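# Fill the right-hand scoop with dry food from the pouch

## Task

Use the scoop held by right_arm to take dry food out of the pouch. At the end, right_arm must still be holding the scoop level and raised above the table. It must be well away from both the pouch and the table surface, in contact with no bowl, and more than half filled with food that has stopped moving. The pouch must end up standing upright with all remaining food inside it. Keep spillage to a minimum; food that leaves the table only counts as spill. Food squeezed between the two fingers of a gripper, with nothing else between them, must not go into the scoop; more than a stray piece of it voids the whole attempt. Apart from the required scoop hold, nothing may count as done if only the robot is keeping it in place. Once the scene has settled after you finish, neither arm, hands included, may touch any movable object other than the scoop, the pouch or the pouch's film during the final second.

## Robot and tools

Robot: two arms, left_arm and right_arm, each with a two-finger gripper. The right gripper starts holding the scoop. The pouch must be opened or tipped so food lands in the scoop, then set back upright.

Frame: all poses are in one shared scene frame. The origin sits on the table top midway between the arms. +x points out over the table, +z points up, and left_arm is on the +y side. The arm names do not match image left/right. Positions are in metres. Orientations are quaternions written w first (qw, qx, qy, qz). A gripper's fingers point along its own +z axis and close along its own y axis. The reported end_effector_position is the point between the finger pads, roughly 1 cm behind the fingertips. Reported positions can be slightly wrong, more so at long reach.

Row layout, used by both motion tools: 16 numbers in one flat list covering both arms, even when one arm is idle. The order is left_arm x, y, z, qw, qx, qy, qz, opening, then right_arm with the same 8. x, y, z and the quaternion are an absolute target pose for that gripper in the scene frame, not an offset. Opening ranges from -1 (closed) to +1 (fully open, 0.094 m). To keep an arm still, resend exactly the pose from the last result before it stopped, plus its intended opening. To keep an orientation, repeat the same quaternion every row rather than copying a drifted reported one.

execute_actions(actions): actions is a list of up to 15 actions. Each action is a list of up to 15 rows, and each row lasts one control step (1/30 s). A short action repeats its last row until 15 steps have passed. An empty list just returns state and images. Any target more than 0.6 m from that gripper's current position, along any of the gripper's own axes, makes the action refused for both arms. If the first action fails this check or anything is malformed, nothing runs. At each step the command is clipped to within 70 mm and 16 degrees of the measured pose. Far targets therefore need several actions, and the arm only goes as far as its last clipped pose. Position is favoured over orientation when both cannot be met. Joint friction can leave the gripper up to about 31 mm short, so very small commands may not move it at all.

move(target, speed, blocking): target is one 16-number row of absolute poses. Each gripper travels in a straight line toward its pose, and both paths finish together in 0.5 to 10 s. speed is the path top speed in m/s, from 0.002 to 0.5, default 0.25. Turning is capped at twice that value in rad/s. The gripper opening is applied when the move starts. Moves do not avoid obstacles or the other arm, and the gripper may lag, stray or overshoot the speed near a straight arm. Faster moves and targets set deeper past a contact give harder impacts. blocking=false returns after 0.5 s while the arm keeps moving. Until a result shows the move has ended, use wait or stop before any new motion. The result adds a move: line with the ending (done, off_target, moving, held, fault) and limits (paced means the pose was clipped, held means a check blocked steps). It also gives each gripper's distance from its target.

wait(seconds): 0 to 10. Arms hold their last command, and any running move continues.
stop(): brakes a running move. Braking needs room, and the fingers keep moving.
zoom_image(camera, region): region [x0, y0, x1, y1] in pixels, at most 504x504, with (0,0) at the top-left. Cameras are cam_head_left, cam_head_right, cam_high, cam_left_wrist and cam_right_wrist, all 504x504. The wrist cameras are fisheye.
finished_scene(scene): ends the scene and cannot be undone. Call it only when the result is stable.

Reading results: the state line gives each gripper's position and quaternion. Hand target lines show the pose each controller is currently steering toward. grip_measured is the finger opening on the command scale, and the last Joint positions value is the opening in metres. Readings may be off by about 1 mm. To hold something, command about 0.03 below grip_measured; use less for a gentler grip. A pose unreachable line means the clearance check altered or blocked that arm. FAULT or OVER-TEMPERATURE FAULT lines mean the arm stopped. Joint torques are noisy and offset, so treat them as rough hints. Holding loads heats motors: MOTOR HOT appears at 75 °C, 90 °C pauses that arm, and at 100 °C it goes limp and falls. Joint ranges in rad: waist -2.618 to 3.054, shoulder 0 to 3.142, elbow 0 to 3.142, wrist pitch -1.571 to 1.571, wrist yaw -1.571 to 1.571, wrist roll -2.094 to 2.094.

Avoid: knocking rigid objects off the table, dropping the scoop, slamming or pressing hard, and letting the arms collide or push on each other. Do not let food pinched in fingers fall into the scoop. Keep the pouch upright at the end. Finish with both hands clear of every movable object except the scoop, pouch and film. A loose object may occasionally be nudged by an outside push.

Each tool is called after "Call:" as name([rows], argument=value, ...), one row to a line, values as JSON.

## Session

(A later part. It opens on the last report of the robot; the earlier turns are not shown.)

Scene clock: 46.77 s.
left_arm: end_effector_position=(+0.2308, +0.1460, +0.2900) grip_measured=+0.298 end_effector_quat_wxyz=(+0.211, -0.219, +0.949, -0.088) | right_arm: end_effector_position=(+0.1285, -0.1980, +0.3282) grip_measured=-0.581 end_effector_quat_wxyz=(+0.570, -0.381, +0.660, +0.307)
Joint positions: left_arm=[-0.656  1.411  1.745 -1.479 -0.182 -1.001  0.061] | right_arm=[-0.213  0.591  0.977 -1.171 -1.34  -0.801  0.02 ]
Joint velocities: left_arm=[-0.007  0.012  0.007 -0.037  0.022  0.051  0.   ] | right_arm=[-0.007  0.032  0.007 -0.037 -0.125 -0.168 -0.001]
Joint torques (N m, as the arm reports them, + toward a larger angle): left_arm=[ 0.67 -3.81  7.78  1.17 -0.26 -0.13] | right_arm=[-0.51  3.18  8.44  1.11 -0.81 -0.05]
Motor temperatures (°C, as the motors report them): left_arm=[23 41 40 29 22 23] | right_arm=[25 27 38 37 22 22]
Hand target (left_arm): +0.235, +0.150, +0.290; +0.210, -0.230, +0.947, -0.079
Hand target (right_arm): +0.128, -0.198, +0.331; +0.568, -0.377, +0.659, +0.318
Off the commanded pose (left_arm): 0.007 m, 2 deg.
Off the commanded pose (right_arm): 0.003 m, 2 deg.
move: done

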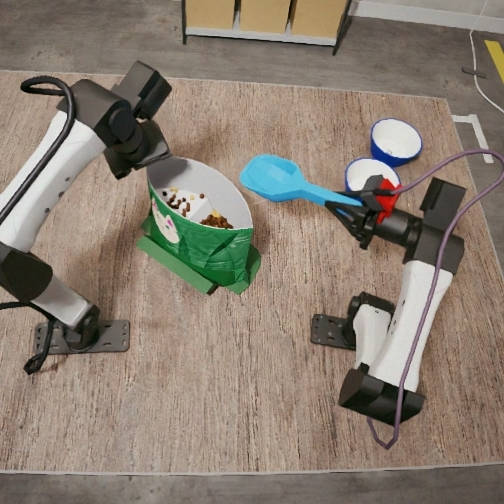

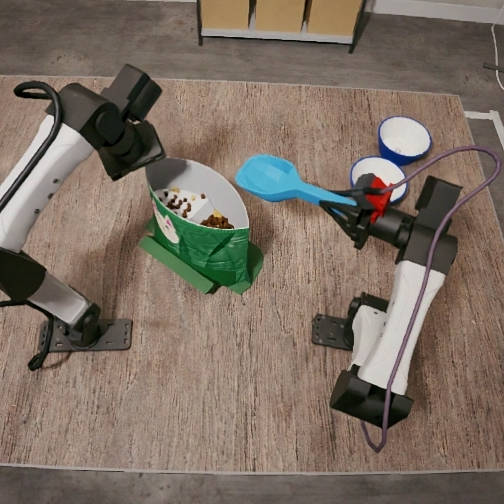

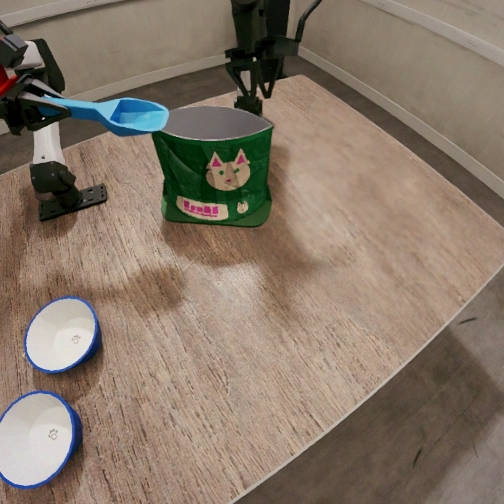

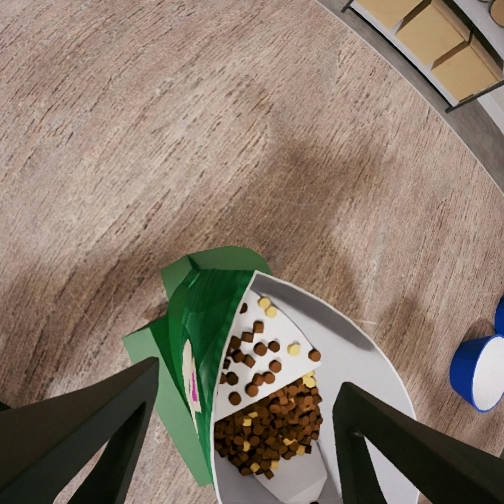

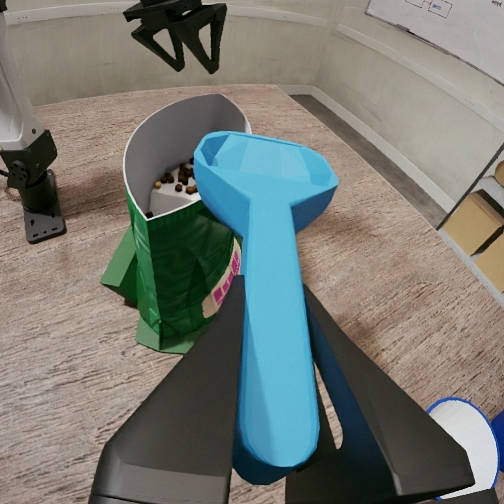

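Call:
move(target=[0.255,0.135,0.195,0.21,-0.23,0.947,-0.08,0.3,0.115,-0.13,0.335,0.5,-0.41,0.71,0.29,-0.7], speed=0.1)

Call:
execute_actions([
  [[0.255,0.135,0.195,0.21,-0.23,0.947,-0.08,-1,0.125,-0.10,0.335,0.433,-0.433,0.75,0.25,-0.7]],
  [[0.255,0.135,0.2,0.21,-0.23,0.947,-0.08,-1,0.135,-0.085,0.335,0.37,-0.453,0.785,0.21,-0.7]],
  [[0.235,0.147,0.21,0.21,-0.25,0.94,-0.08,-1,0.145,-0.065,0.325,0.3,-0.47,0.81,0.17,-0.7]],
  [[0.215,0.16,0.21,0.21,-0.29,0.93,-0.07,-1,0.15,-0.055,0.315,0.224,-0.483,0.836,0.129,-0.7]],
  [[0.205,0.165,0.21,0.21,-0.31,0.925,-0.07,-1,0.153,-0.05,0.305,0.15,-0.492,0.853,0.087,-0.7]],
])

Scene clock: 54.17 s.
left_arm: end_effector_position=(+0.2568, +0.1292, +0.2010) grip_measured=+0.298 end_effector_quat_wxyz=(+0.210, -0.223, +0.948, -0.087) | right_arm: end_effector_position=(+0.1118, -0.1368, +0.3262) grip_measured=-0.581 end_effector_quat_wxyz=(+0.486, -0.411, +0.714, +0.291)
Joint positions: left_arm=[-0.656  1.396  1.351 -1.103 -0.184 -1.011  0.061] | right_arm=[ 0.916  0.578  1.013 -0.818 -0.299 -0.101  0.02 ]
Joint velocities: left_arm=[ 0.002 -0.012  0.012  0.007 -0.022 -0.081  0.   ] | right_arm=[ 0.002  0.032 -0.022 -0.037  0.037 -0.022  0.001]
Joint torques (N m, as the arm reports them, + toward a larger angle): left_arm=[ 0.02 -6.88  5.42  1.49 -0.28 -0.15] | right_arm=[1.02 2.61 9.34 2.24 0.02 0.06]
Motor temperatures (°C, as the motors report them): left_arm=[23 39 40 29 22 23] | right_arm=[25 27 38 36 23 22]
Hand target (left_arm): +0.256, +0.134, +0.195; +0.210, -0.230, +0.947, -0.080
Hand target (right_arm): +0.115, -0.133, +0.334; +0.494, -0.409, +0.709, +0.293
Off the commanded pose (left_arm): 0.008 m, 1 deg.
Off the commanded pose (right_arm): 0.012 m, 2 deg.
move: off_target (right_arm)

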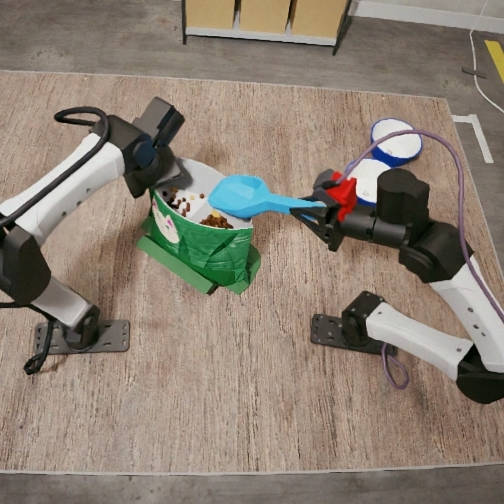

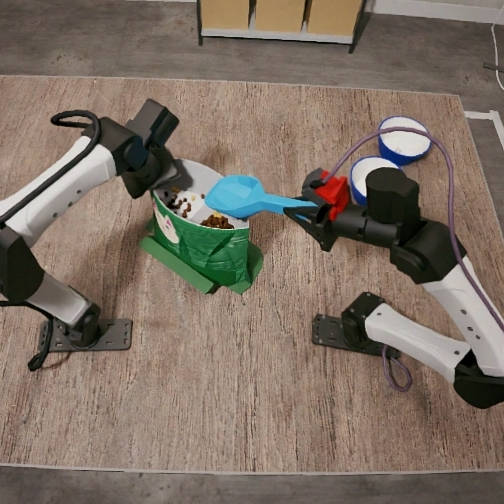

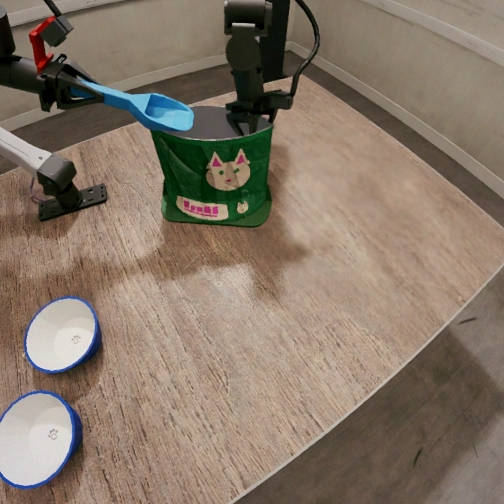

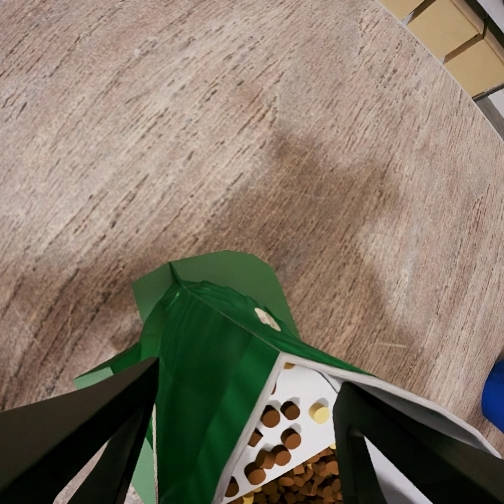

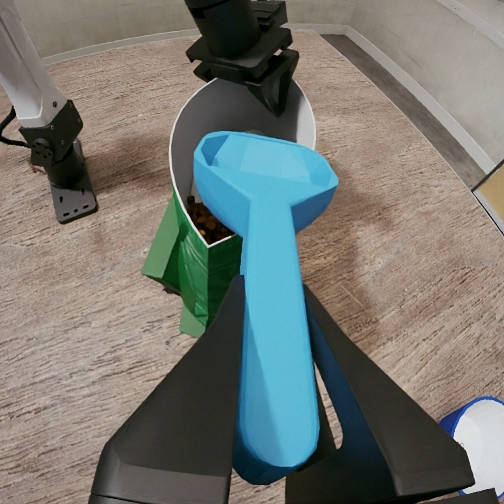

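Scene clock: 56.67 s.
left_arm: end_effector_position=(+0.2084, +0.1628, +0.1997) grip_measured=-0.970 end_effector_quat_wxyz=(+0.195, -0.305, +0.930, -0.058) | right_arm: end_effector_position=(+0.1543, -0.0457, +0.3074) grip_measured=-0.581 end_effector_quat_wxyz=(+0.181, -0.488, +0.846, +0.116)
Joint positions: left_arm=[-0.689  1.255  1.267 -1.25  -0.242 -1.214  0.001] | right_arm=[ 1.177  1.566  1.978 -1.551 -0.039 -0.039  0.02 ]
Joint velocities: left_arm=[ 0.002 -0.017  0.002  0.022 -0.066 -0.022 -0.   ] | right_arm=[-0.002  0.017 -0.022  0.007  0.037 -0.022 -0.   ]
Joint torques (N m, as the arm reports them, + toward a larger angle): left_arm=[-1.05 -7.78  6.97  1.09 -0.38 -0.18] | right_arm=[ 0.76 -5.65  8.54  0.89  0.22  0.07]
Motor temperatures (°C, as the motors report them): left_arm=[23 39 40 29 22 23] | right_arm=[25 27 39 36 23 22]
Hand target (left_arm): +0.205, +0.165, +0.210; +0.210, -0.310, +0.925, -0.070
Hand target (right_arm): +0.153, -0.050, +0.305; +0.172, -0.489, +0.850, +0.100
Off the commanded pose (left_arm): 0.011 m, 2 deg.
Off the commanded pose (right_arm): 0.005 m, 5 deg.
joint sent to its limit (right arm) — the command would take joint 4 (wrist pitch) past its lower limit, so that joint was sent only as far as its limit.

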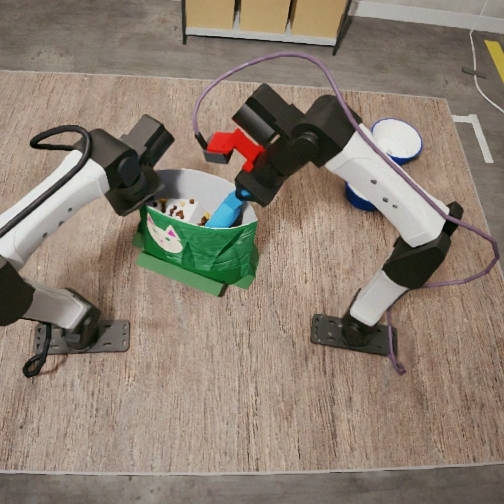

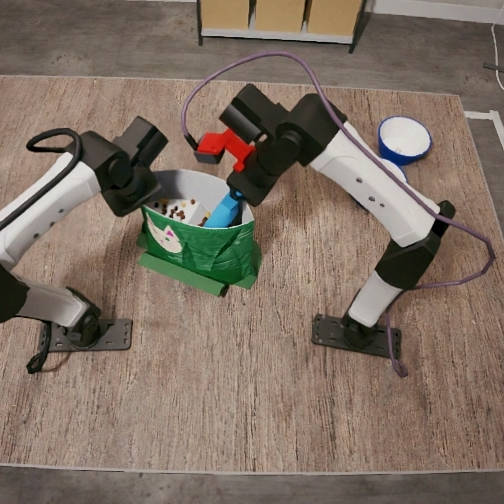

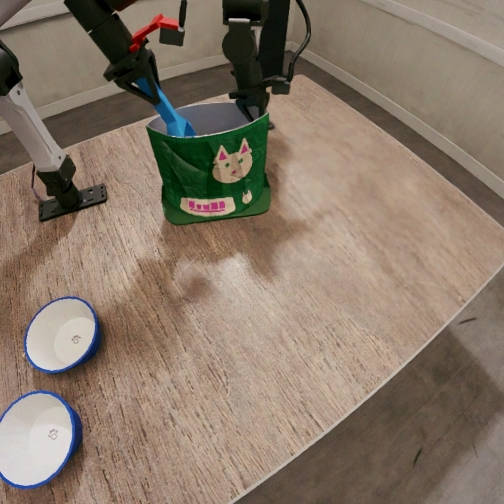

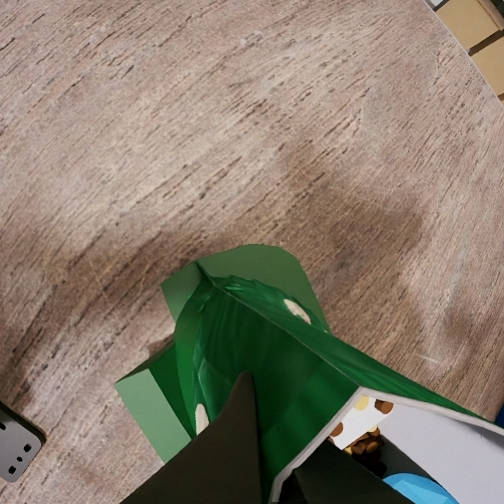

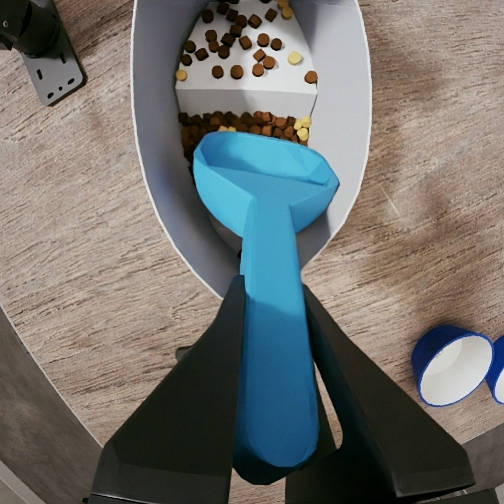

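Call:
execute_actions([
  [[0.22,0.14,0.26,0.24,-0.3,0.92,-0.08,-1,0.135,-0.07,0.30,0.15,-0.492,0.853,0.087,-0.7]],
  [[0.22,0.12,0.295,0.26,-0.3,0.915,-0.09,-1,0.122,-0.095,0.295,0.13,-0.494,0.856,0.075,-0.7]],
  [[0.22,0.105,0.31,0.26,-0.3,0.915,-0.09,-1,0.112,-0.115,0.285,0.09,-0.497,0.861,0.05,-0.7]],
  [[0.22,0.105,0.31,0.26,-0.3,0.915,-0.09,-1,0.112,-0.115,0.265,0.07,-0.498,0.863,0.04,-0.7]],
  [[0.22,0.105,0.31,0.26,-0.3,0.915,-0.09,-1,0.117,-0.105,0.245,0.07,-0.498,0.863,0.04,-0.7]],
])

Scene clock: 64.30 s.
left_arm: end_effector_position=(+0.2097, +0.1066, +0.2659) grip_measured=-0.970 end_effector_quat_wxyz=(+0.206, -0.274, +0.939, -0.027) | right_arm: end_effector_position=(+0.1268, -0.0878, +0.2759) grip_measured=-0.581 end_effector_quat_wxyz=(+0.167, -0.490, +0.850, +0.096)
Joint positions: left_arm=[-0.901  1.532  1.776 -1.575 -0.346 -1.359  0.001] | right_arm=[ 1.196  1.357  1.668 -1.494 -0.01  -0.023  0.02 ]
Joint velocities: left_arm=[ 0.012  0.002 -0.002 -0.081 -0.022  0.081  0.001] | right_arm=[-0.017 -0.002 -0.007 -0.081 -0.095  0.022  0.   ]
Joint torques (N m, as the arm reports them, + toward a larger angle): left_arm=[ -0.76 -10.76  12.38   1.15  -0.75  -0.41] | right_arm=[ 0.18 -1.5   4.17  0.29  0.01  0.03]
Motor temperatures (°C, as the motors report them): left_arm=[23 39 42 29 22 23] | right_arm=[25 28 38 35 23 22]
Hand target (left_arm): +0.217, +0.108, +0.309; +0.258, -0.301, +0.914, -0.091
Hand target (right_arm): +0.117, -0.105, +0.249; +0.095, -0.496, +0.862, +0.055
Off the commanded pose (left_arm): 0.045 m, 10 deg.
Off the commanded pose (right_arm): 0.037 m, 13 deg.
joint sent to its limit (right arm) — the command would take joint 4 (wrist pitch) past its lower limit, so that joint was sent only as far as its limit.

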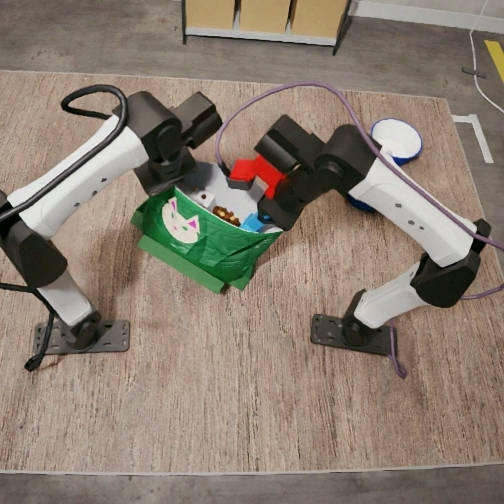

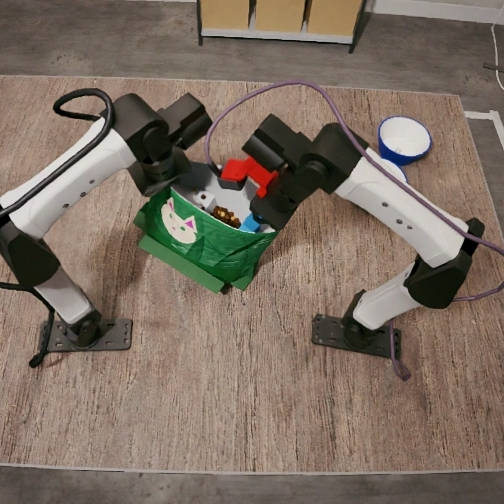

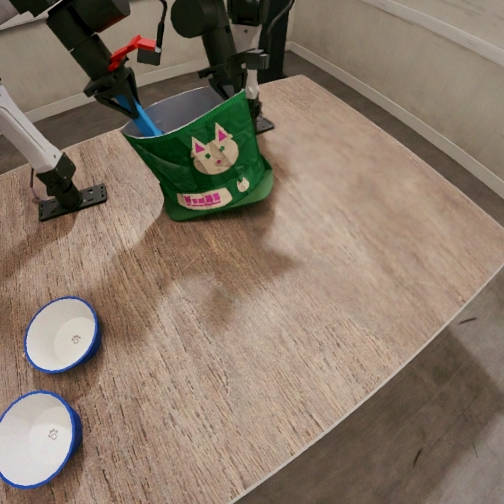

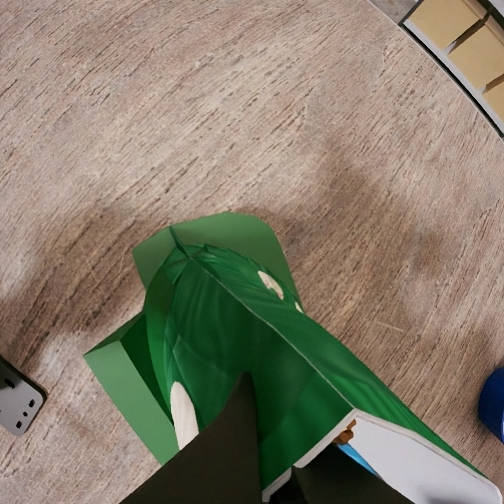

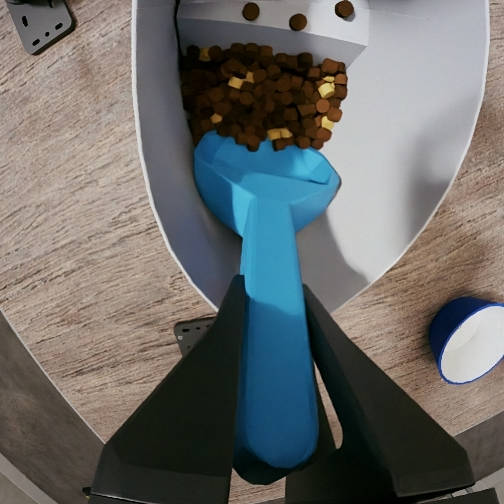

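Call:
execute_actions([
  [[0.22,0.105,0.31,0.26,-0.3,0.915,-0.09,-1,0.125,-0.09,0.242,0.13,-0.494,0.856,0.075,-0.7]],
  [[0.22,0.105,0.31,0.26,-0.3,0.915,-0.09,-1,0.128,-0.085,0.232,0.18,-0.489,0.847,0.1,-0.7]],
  [[0.215,0.095,0.325,0.27,-0.29,0.915,-0.1,-1,0.125,-0.092,0.225,0.23,-0.48,0.835,0.13,-0.7]],
  [[0.2,0.075,0.34,0.28,-0.28,0.91,-0.1,-1,0.115,-0.108,0.218,0.28,-0.473,0.82,0.16,-0.7]],
  [[0.185,0.055,0.35,0.29,-0.27,0.91,-0.12,-1,0.105,-0.127,0.21,0.33,-0.462,0.8,0.19,-0.7]],
  [[0.175,0.035,0.355,0.3,-0.26,0.91,-0.13,-1,0.097,-0.142,0.2,0.38,-0.45,0.78,0.22,-0.7]],
  [[0.17,0.015,0.355,0.31,-0.25,0.905,-0.15,-1,0.095,-0.145,0.2,0.433,-0.433,0.75,0.25,-0.7]],
])

Scene clock: 73.07 s.
left_arm: end_effector_position=(+0.1928, +0.0299, +0.3127) grip_measured=-0.970 end_effector_quat_wxyz=(+0.332, -0.216, +0.915, -0.081) | right_arm: end_effector_position=(+0.0970, -0.1494, +0.2315) grip_measured=-0.581 end_effector_quat_wxyz=(+0.469, -0.414, +0.737, +0.256)
Joint positions: left_arm=[-1.224  1.639  1.975 -1.575 -0.627 -1.511  0.001] | right_arm=[ 1.115  0.332  0.668 -0.78  -0.066 -0.043  0.02 ]
Joint velocities: left_arm=[-0.012 -0.012  0.012 -0.022  0.007 -0.022 -0.001] | right_arm=[-0.022 -0.007  0.007  0.037 -0.007 -0.066 -0.001]
Joint torques (N m, as the arm reports them, + toward a larger angle): left_arm=[ -4.38 -11.57  13.4    0.97   0.02  -0.79] | right_arm=[-0.6   2.93  2.83  1.95 -0.42 -0.07]
Motor temperatures (°C, as the motors report them): left_arm=[23 42 46 28 22 23] | right_arm=[25 27 37 34 23 22]
Hand target (left_arm): +0.171, +0.020, +0.353; +0.315, -0.237, +0.902, -0.177
Hand target (right_arm): +0.094, -0.146, +0.201; +0.433, -0.432, +0.750, +0.250
Off the commanded pose (left_arm): 0.050 m, 9 deg.
Off the commanded pose (right_arm): 0.032 m, 5 deg.
joint sent to its limit (left arm) — the command would take joint 4 (wrist pitch) past its lower limit, so that joint was sent only as far as its limit.

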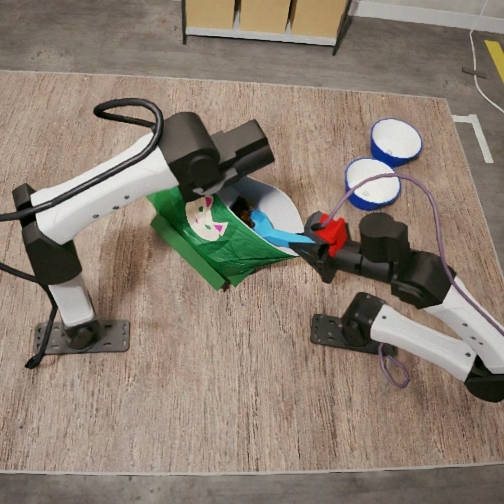

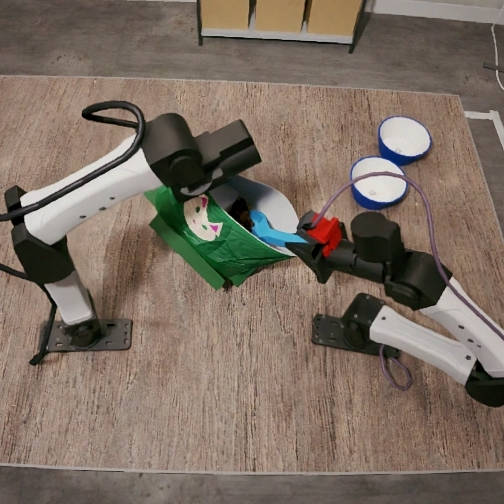

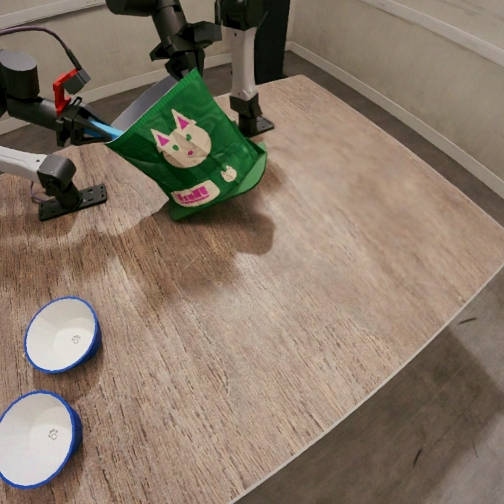

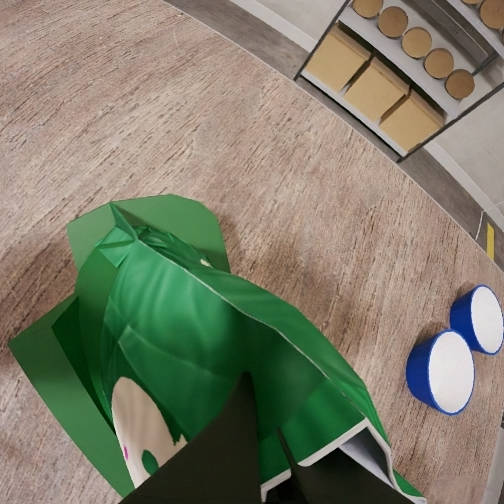

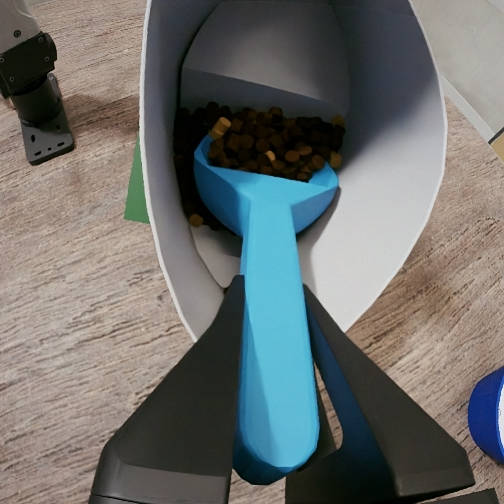

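Call:
execute_actions([
  [[0.17,0.0,0.355,0.31,-0.25,0.905,-0.15,-1,0.102,-0.13,0.21,0.49,-0.41,0.715,0.285,-0.7]],
  [[0.17,0.0,0.355,0.31,-0.25,0.905,-0.15,-1,0.104,-0.127,0.215,0.54,-0.39,0.68,0.31,-0.7]],
  [[0.185,0.02,0.355,0.31,-0.25,0.905,-0.15,-1,0.104,-0.132,0.225,0.575,-0.373,0.648,0.333,-0.7]],
  [[0.195,0.045,0.35,0.3,-0.26,0.91,-0.13,-1,0.104,-0.14,0.24,0.6,-0.36,0.625,0.35,-0.7]],
  [[0.205,0.07,0.34,0.28,-0.28,0.91,-0.1,-1,0.104,-0.148,0.255,0.62,-0.35,0.605,0.357,-0.7]],
  [[0.215,0.095,0.325,0.27,-0.29,0.915,-0.1,-1,0.104,-0.15,0.275,0.63,-0.345,0.595,0.363,-0.7]],
  [[0.22,0.12,0.305,0.26,-0.3,0.915,-0.09,-1,0.104,-0.15,0.29,0.63,-0.345,0.595,0.363,-0.7]],
  [[0.22,0.14,0.27,0.24,-0.3,0.92,-0.08,-1,0.104,-0.15,0.305,0.63,-0.345,0.595,0.363,-0.7]],
  [[0.22,0.155,0.235,0.21,-0.31,0.925,-0.07,-1,0.104,-0.15,0.31,0.63,-0.345,0.595,0.363,-0.7]],
  [[0.22,0.165,0.2,0.21,-0.31,0.925,-0.07,-1,0.104,-0.15,0.31,0.63,-0.345,0.595,0.363,-0.7]],
])

Call:
zoom_image(camera="cam_head_right", region=[150,80,400,300])

Scene clock: 85.33 s.
left_arm: end_effector_position=(+0.2044, +0.1653, +0.1989) grip_measured=-0.970 end_effector_quat_wxyz=(+0.180, -0.306, +0.933, -0.055) | right_arm: end_effector_position=(+0.1030, -0.1502, +0.3004) grip_measured=-0.581 end_effector_quat_wxyz=(+0.622, -0.347, +0.602, +0.361)
Joint positions: left_arm=[-0.675  1.259  1.277 -1.277 -0.218 -1.205  0.001] | right_arm=[ 0.777  0.123  0.499 -0.337 -0.447  0.019  0.02 ]
Joint velocities: left_arm=[ 0.002 -0.007 -0.002  0.037  0.066  0.037 -0.001] | right_arm=[-0.002  0.012 -0.017  0.022  0.007 -0.037  0.001]
Joint torques (N m, as the arm reports them, + toward a larger angle): left_arm=[ 0.68 -5.1   5.18  2.   -0.48  0.05] | right_arm=[-0.65  3.86  9.62  2.2  -0.11  0.07]
Motor temperatures (°C, as the motors report them): left_arm=[24 44 50 28 22 23] | right_arm=[25 27 37 37 23 22]
Hand target (left_arm): +0.219, +0.165, +0.201; +0.210, -0.310, +0.925, -0.069
Hand target (right_arm): +0.104, -0.150, +0.310; +0.630, -0.345, +0.595, +0.362
Off the commanded pose (left_arm): 0.016 m, 4 deg.
Off the commanded pose (right_arm): 0.010 m, 1 deg.

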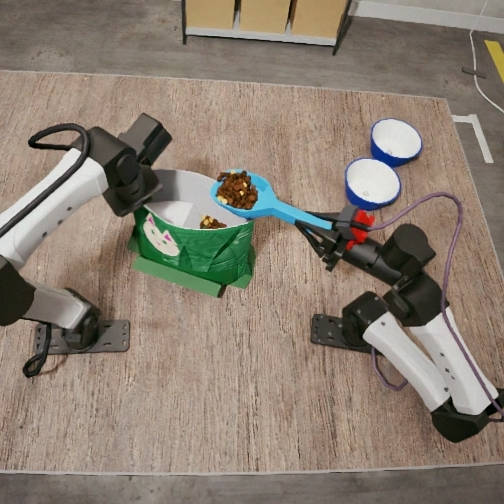

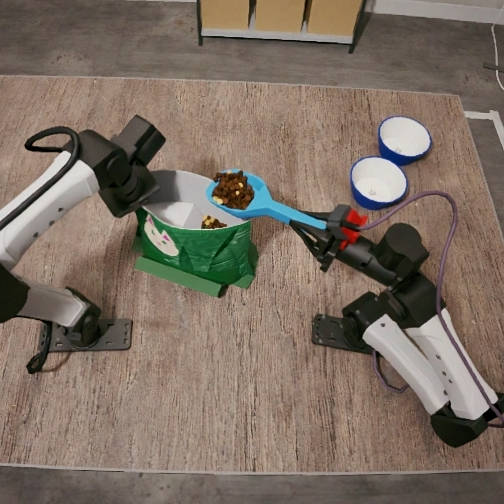

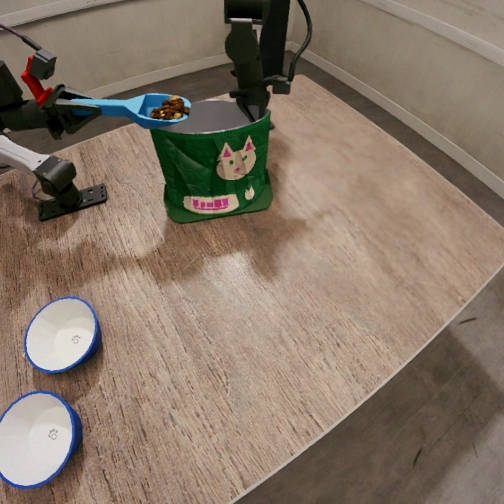

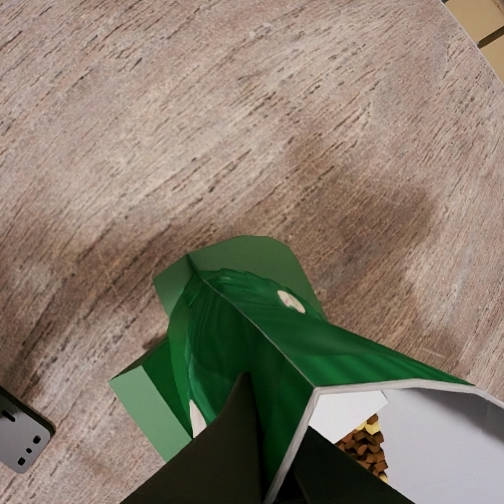

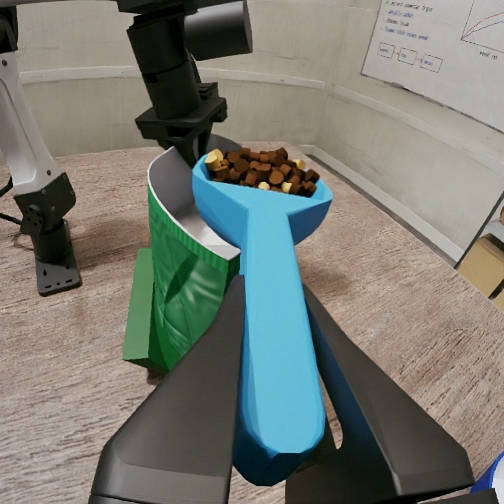

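Region (150, 80, 400, 300) of cam_head_right's 504x504 image, scaled by 2.016, with more detail than that image has; it fills the top 444 rows of this view, and the rest is white.

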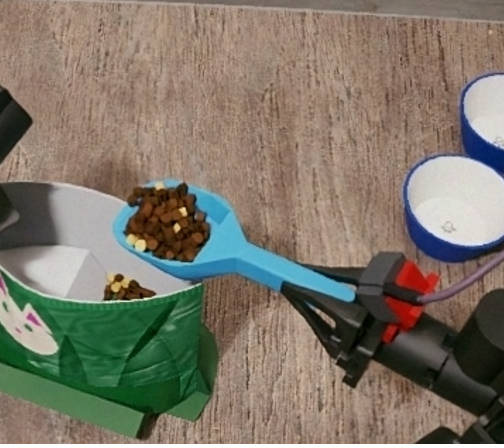

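Call:
move(target=[0.204,0.165,0.2,0.18,-0.306,0.933,-0.055,0.3,0.108,-0.15,0.32,0.675,-0.313,0.543,0.39,-0.7], speed=0.05)

Call:
move(target=[0.19,0.18,0.3,0.25,-0.3,0.917,-0.07,0.3,0.23,-0.24,0.33,0.77,-0.108,0.614,0.136,-0.7], speed=0.08)

Scene clock: 90.97 s.
left_arm: end_effector_position=(+0.2036, +0.1657, +0.1985) grip_measured=+0.297 end_effector_quat_wxyz=(+0.178, -0.305, +0.934, -0.053) | right_arm: end_effector_position=(+0.1093, -0.1459, +0.3120) grip_measured=-0.581 end_effector_quat_wxyz=(+0.657, -0.321, +0.561, +0.389)
Joint positions: left_arm=[-0.675  1.259  1.277 -1.281 -0.218 -1.203  0.061] | right_arm=[ 0.777  0.11   0.4   -0.106 -0.447  0.096  0.02 ]
Joint velocities: left_arm=[-0.007 -0.007 -0.012 -0.022 -0.007 -0.11  -0.001] | right_arm=[-0.007  0.012 -0.007  0.066 -0.037 -0.007  0.   ]
Joint torques (N m, as the arm reports them, + toward a larger angle): left_arm=[-0.47 -4.52  7.03  1.05 -0.24 -0.07] | right_arm=[-0.81  0.33  7.22  2.26  0.06  0.05]
Motor temperatures (°C, as the motors report them): left_arm=[23 42 49 29 22 23] | right_arm=[25 28 37 38 23 22]
Hand target (left_arm): +0.204, +0.165, +0.200; +0.180, -0.306, +0.933, -0.055
Hand target (right_arm): +0.108, -0.150, +0.320; +0.675, -0.314, +0.544, +0.388
Off the commanded pose (left_arm): 0.002 m, 0 deg.
Off the commanded pose (right_arm): 0.009 m, 3 deg.
move: off_target (right_arm)

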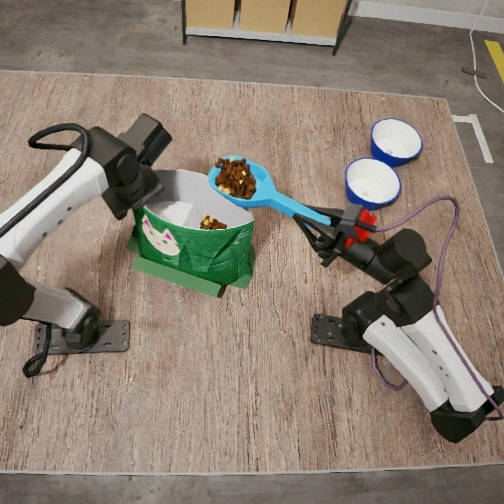

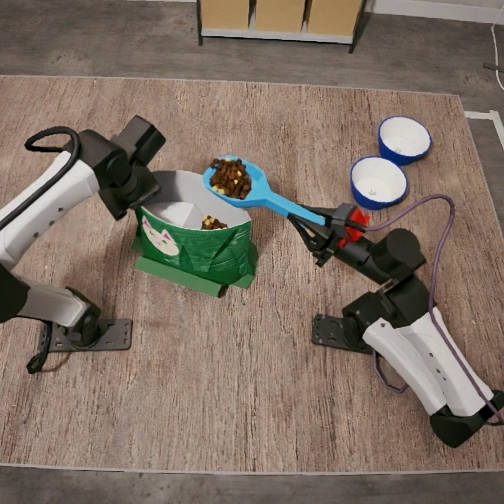

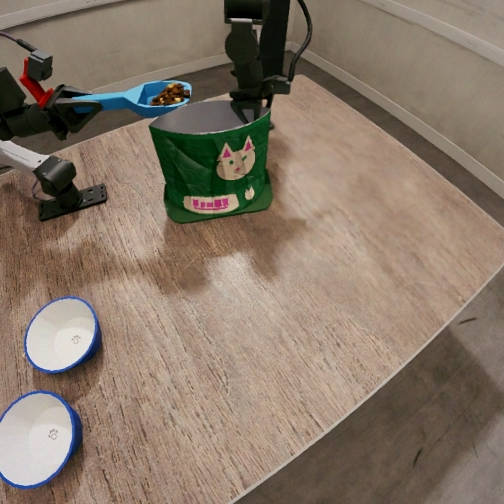

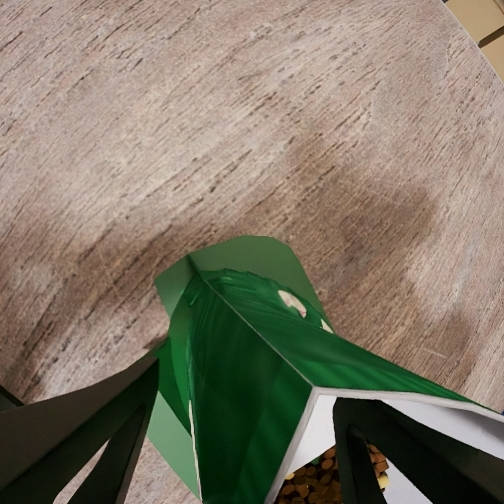

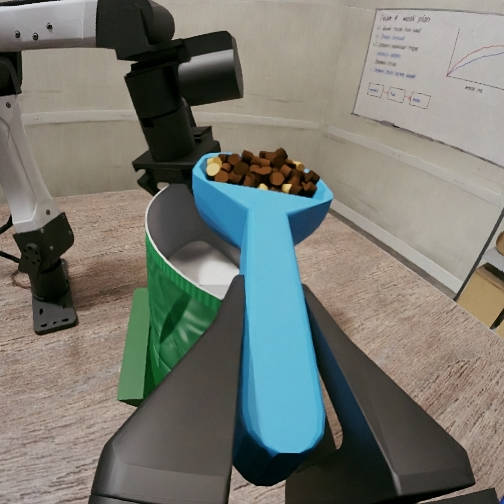

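Scene clock: 95.87 s.
left_arm: end_effector_position=(+0.1911, +0.1811, +0.2946) grip_measured=+0.297 end_effector_quat_wxyz=(+0.246, -0.302, +0.918, -0.068) | right_arm: end_effector_position=(+0.2278, -0.2349, +0.3227) grip_measured=-0.581 end_effector_quat_wxyz=(+0.757, -0.117, +0.626, +0.144)
Joint positions: left_arm=[-0.727  1.249  1.636 -1.551 -0.326 -1.227  0.061] | right_arm=[ 0.456  0.359  0.4    0.149 -0.09   0.021  0.02 ]
Joint velocities: left_arm=[ 0.002  0.002 -0.007  0.037 -0.022  0.007 -0.   ] | right_arm=[ 0.002 -0.012  0.002 -0.007 -0.066  0.037 -0.   ]
Joint torques (N m, as the arm reports them, + toward a larger angle): left_arm=[-1.38 -3.68  7.36  1.11 -0.34 -0.12] | right_arm=[-0.79  2.42  9.47  2.33  0.11 -0.04]
Motor temperatures (°C, as the motors report them): left_arm=[23 41 49 29 22 23] | right_arm=[25 28 37 39 22 22]
Hand target (left_arm): +0.189, +0.181, +0.299; +0.250, -0.300, +0.918, -0.070
Hand target (right_arm): +0.230, -0.239, +0.331; +0.769, -0.109, +0.615, +0.135
Off the commanded pose (left_arm): 0.006 m, 1 deg.
Off the commanded pose (right_arm): 0.009 m, 2 deg.
move: done

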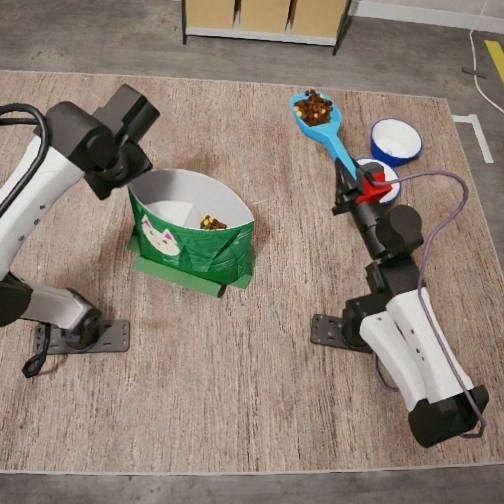

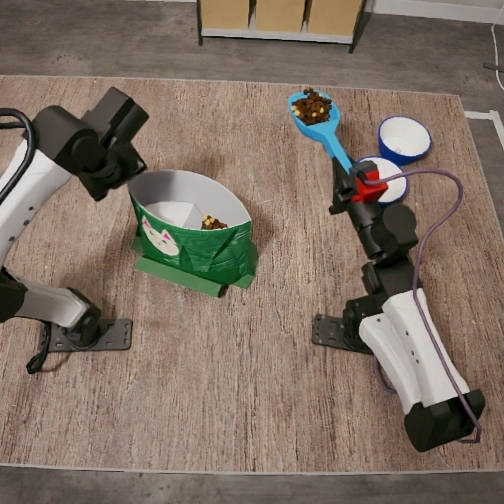

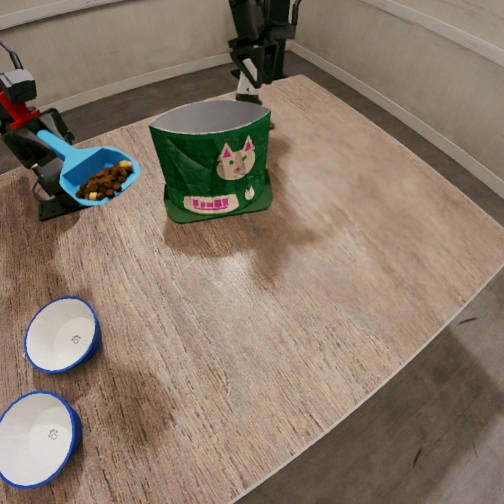

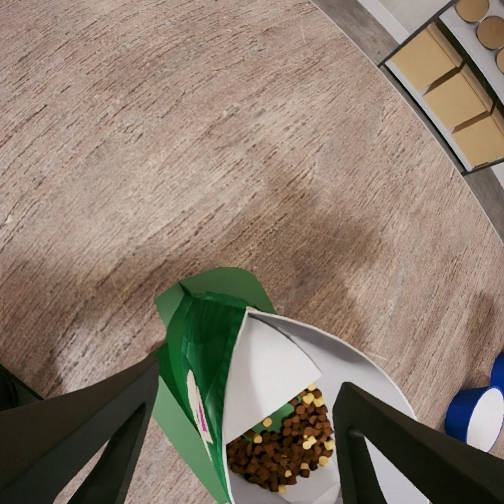

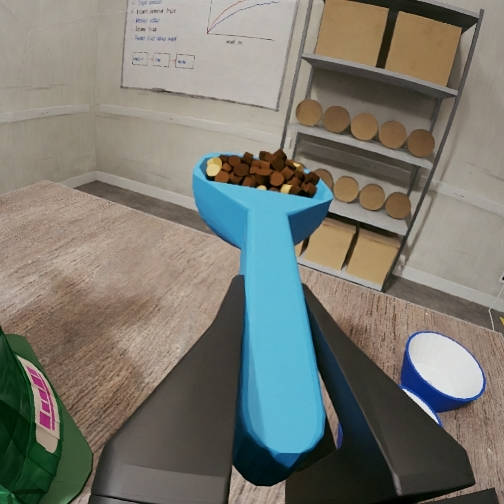

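Call:
finished_scene(scene=2)

The scene is finished: the task was done.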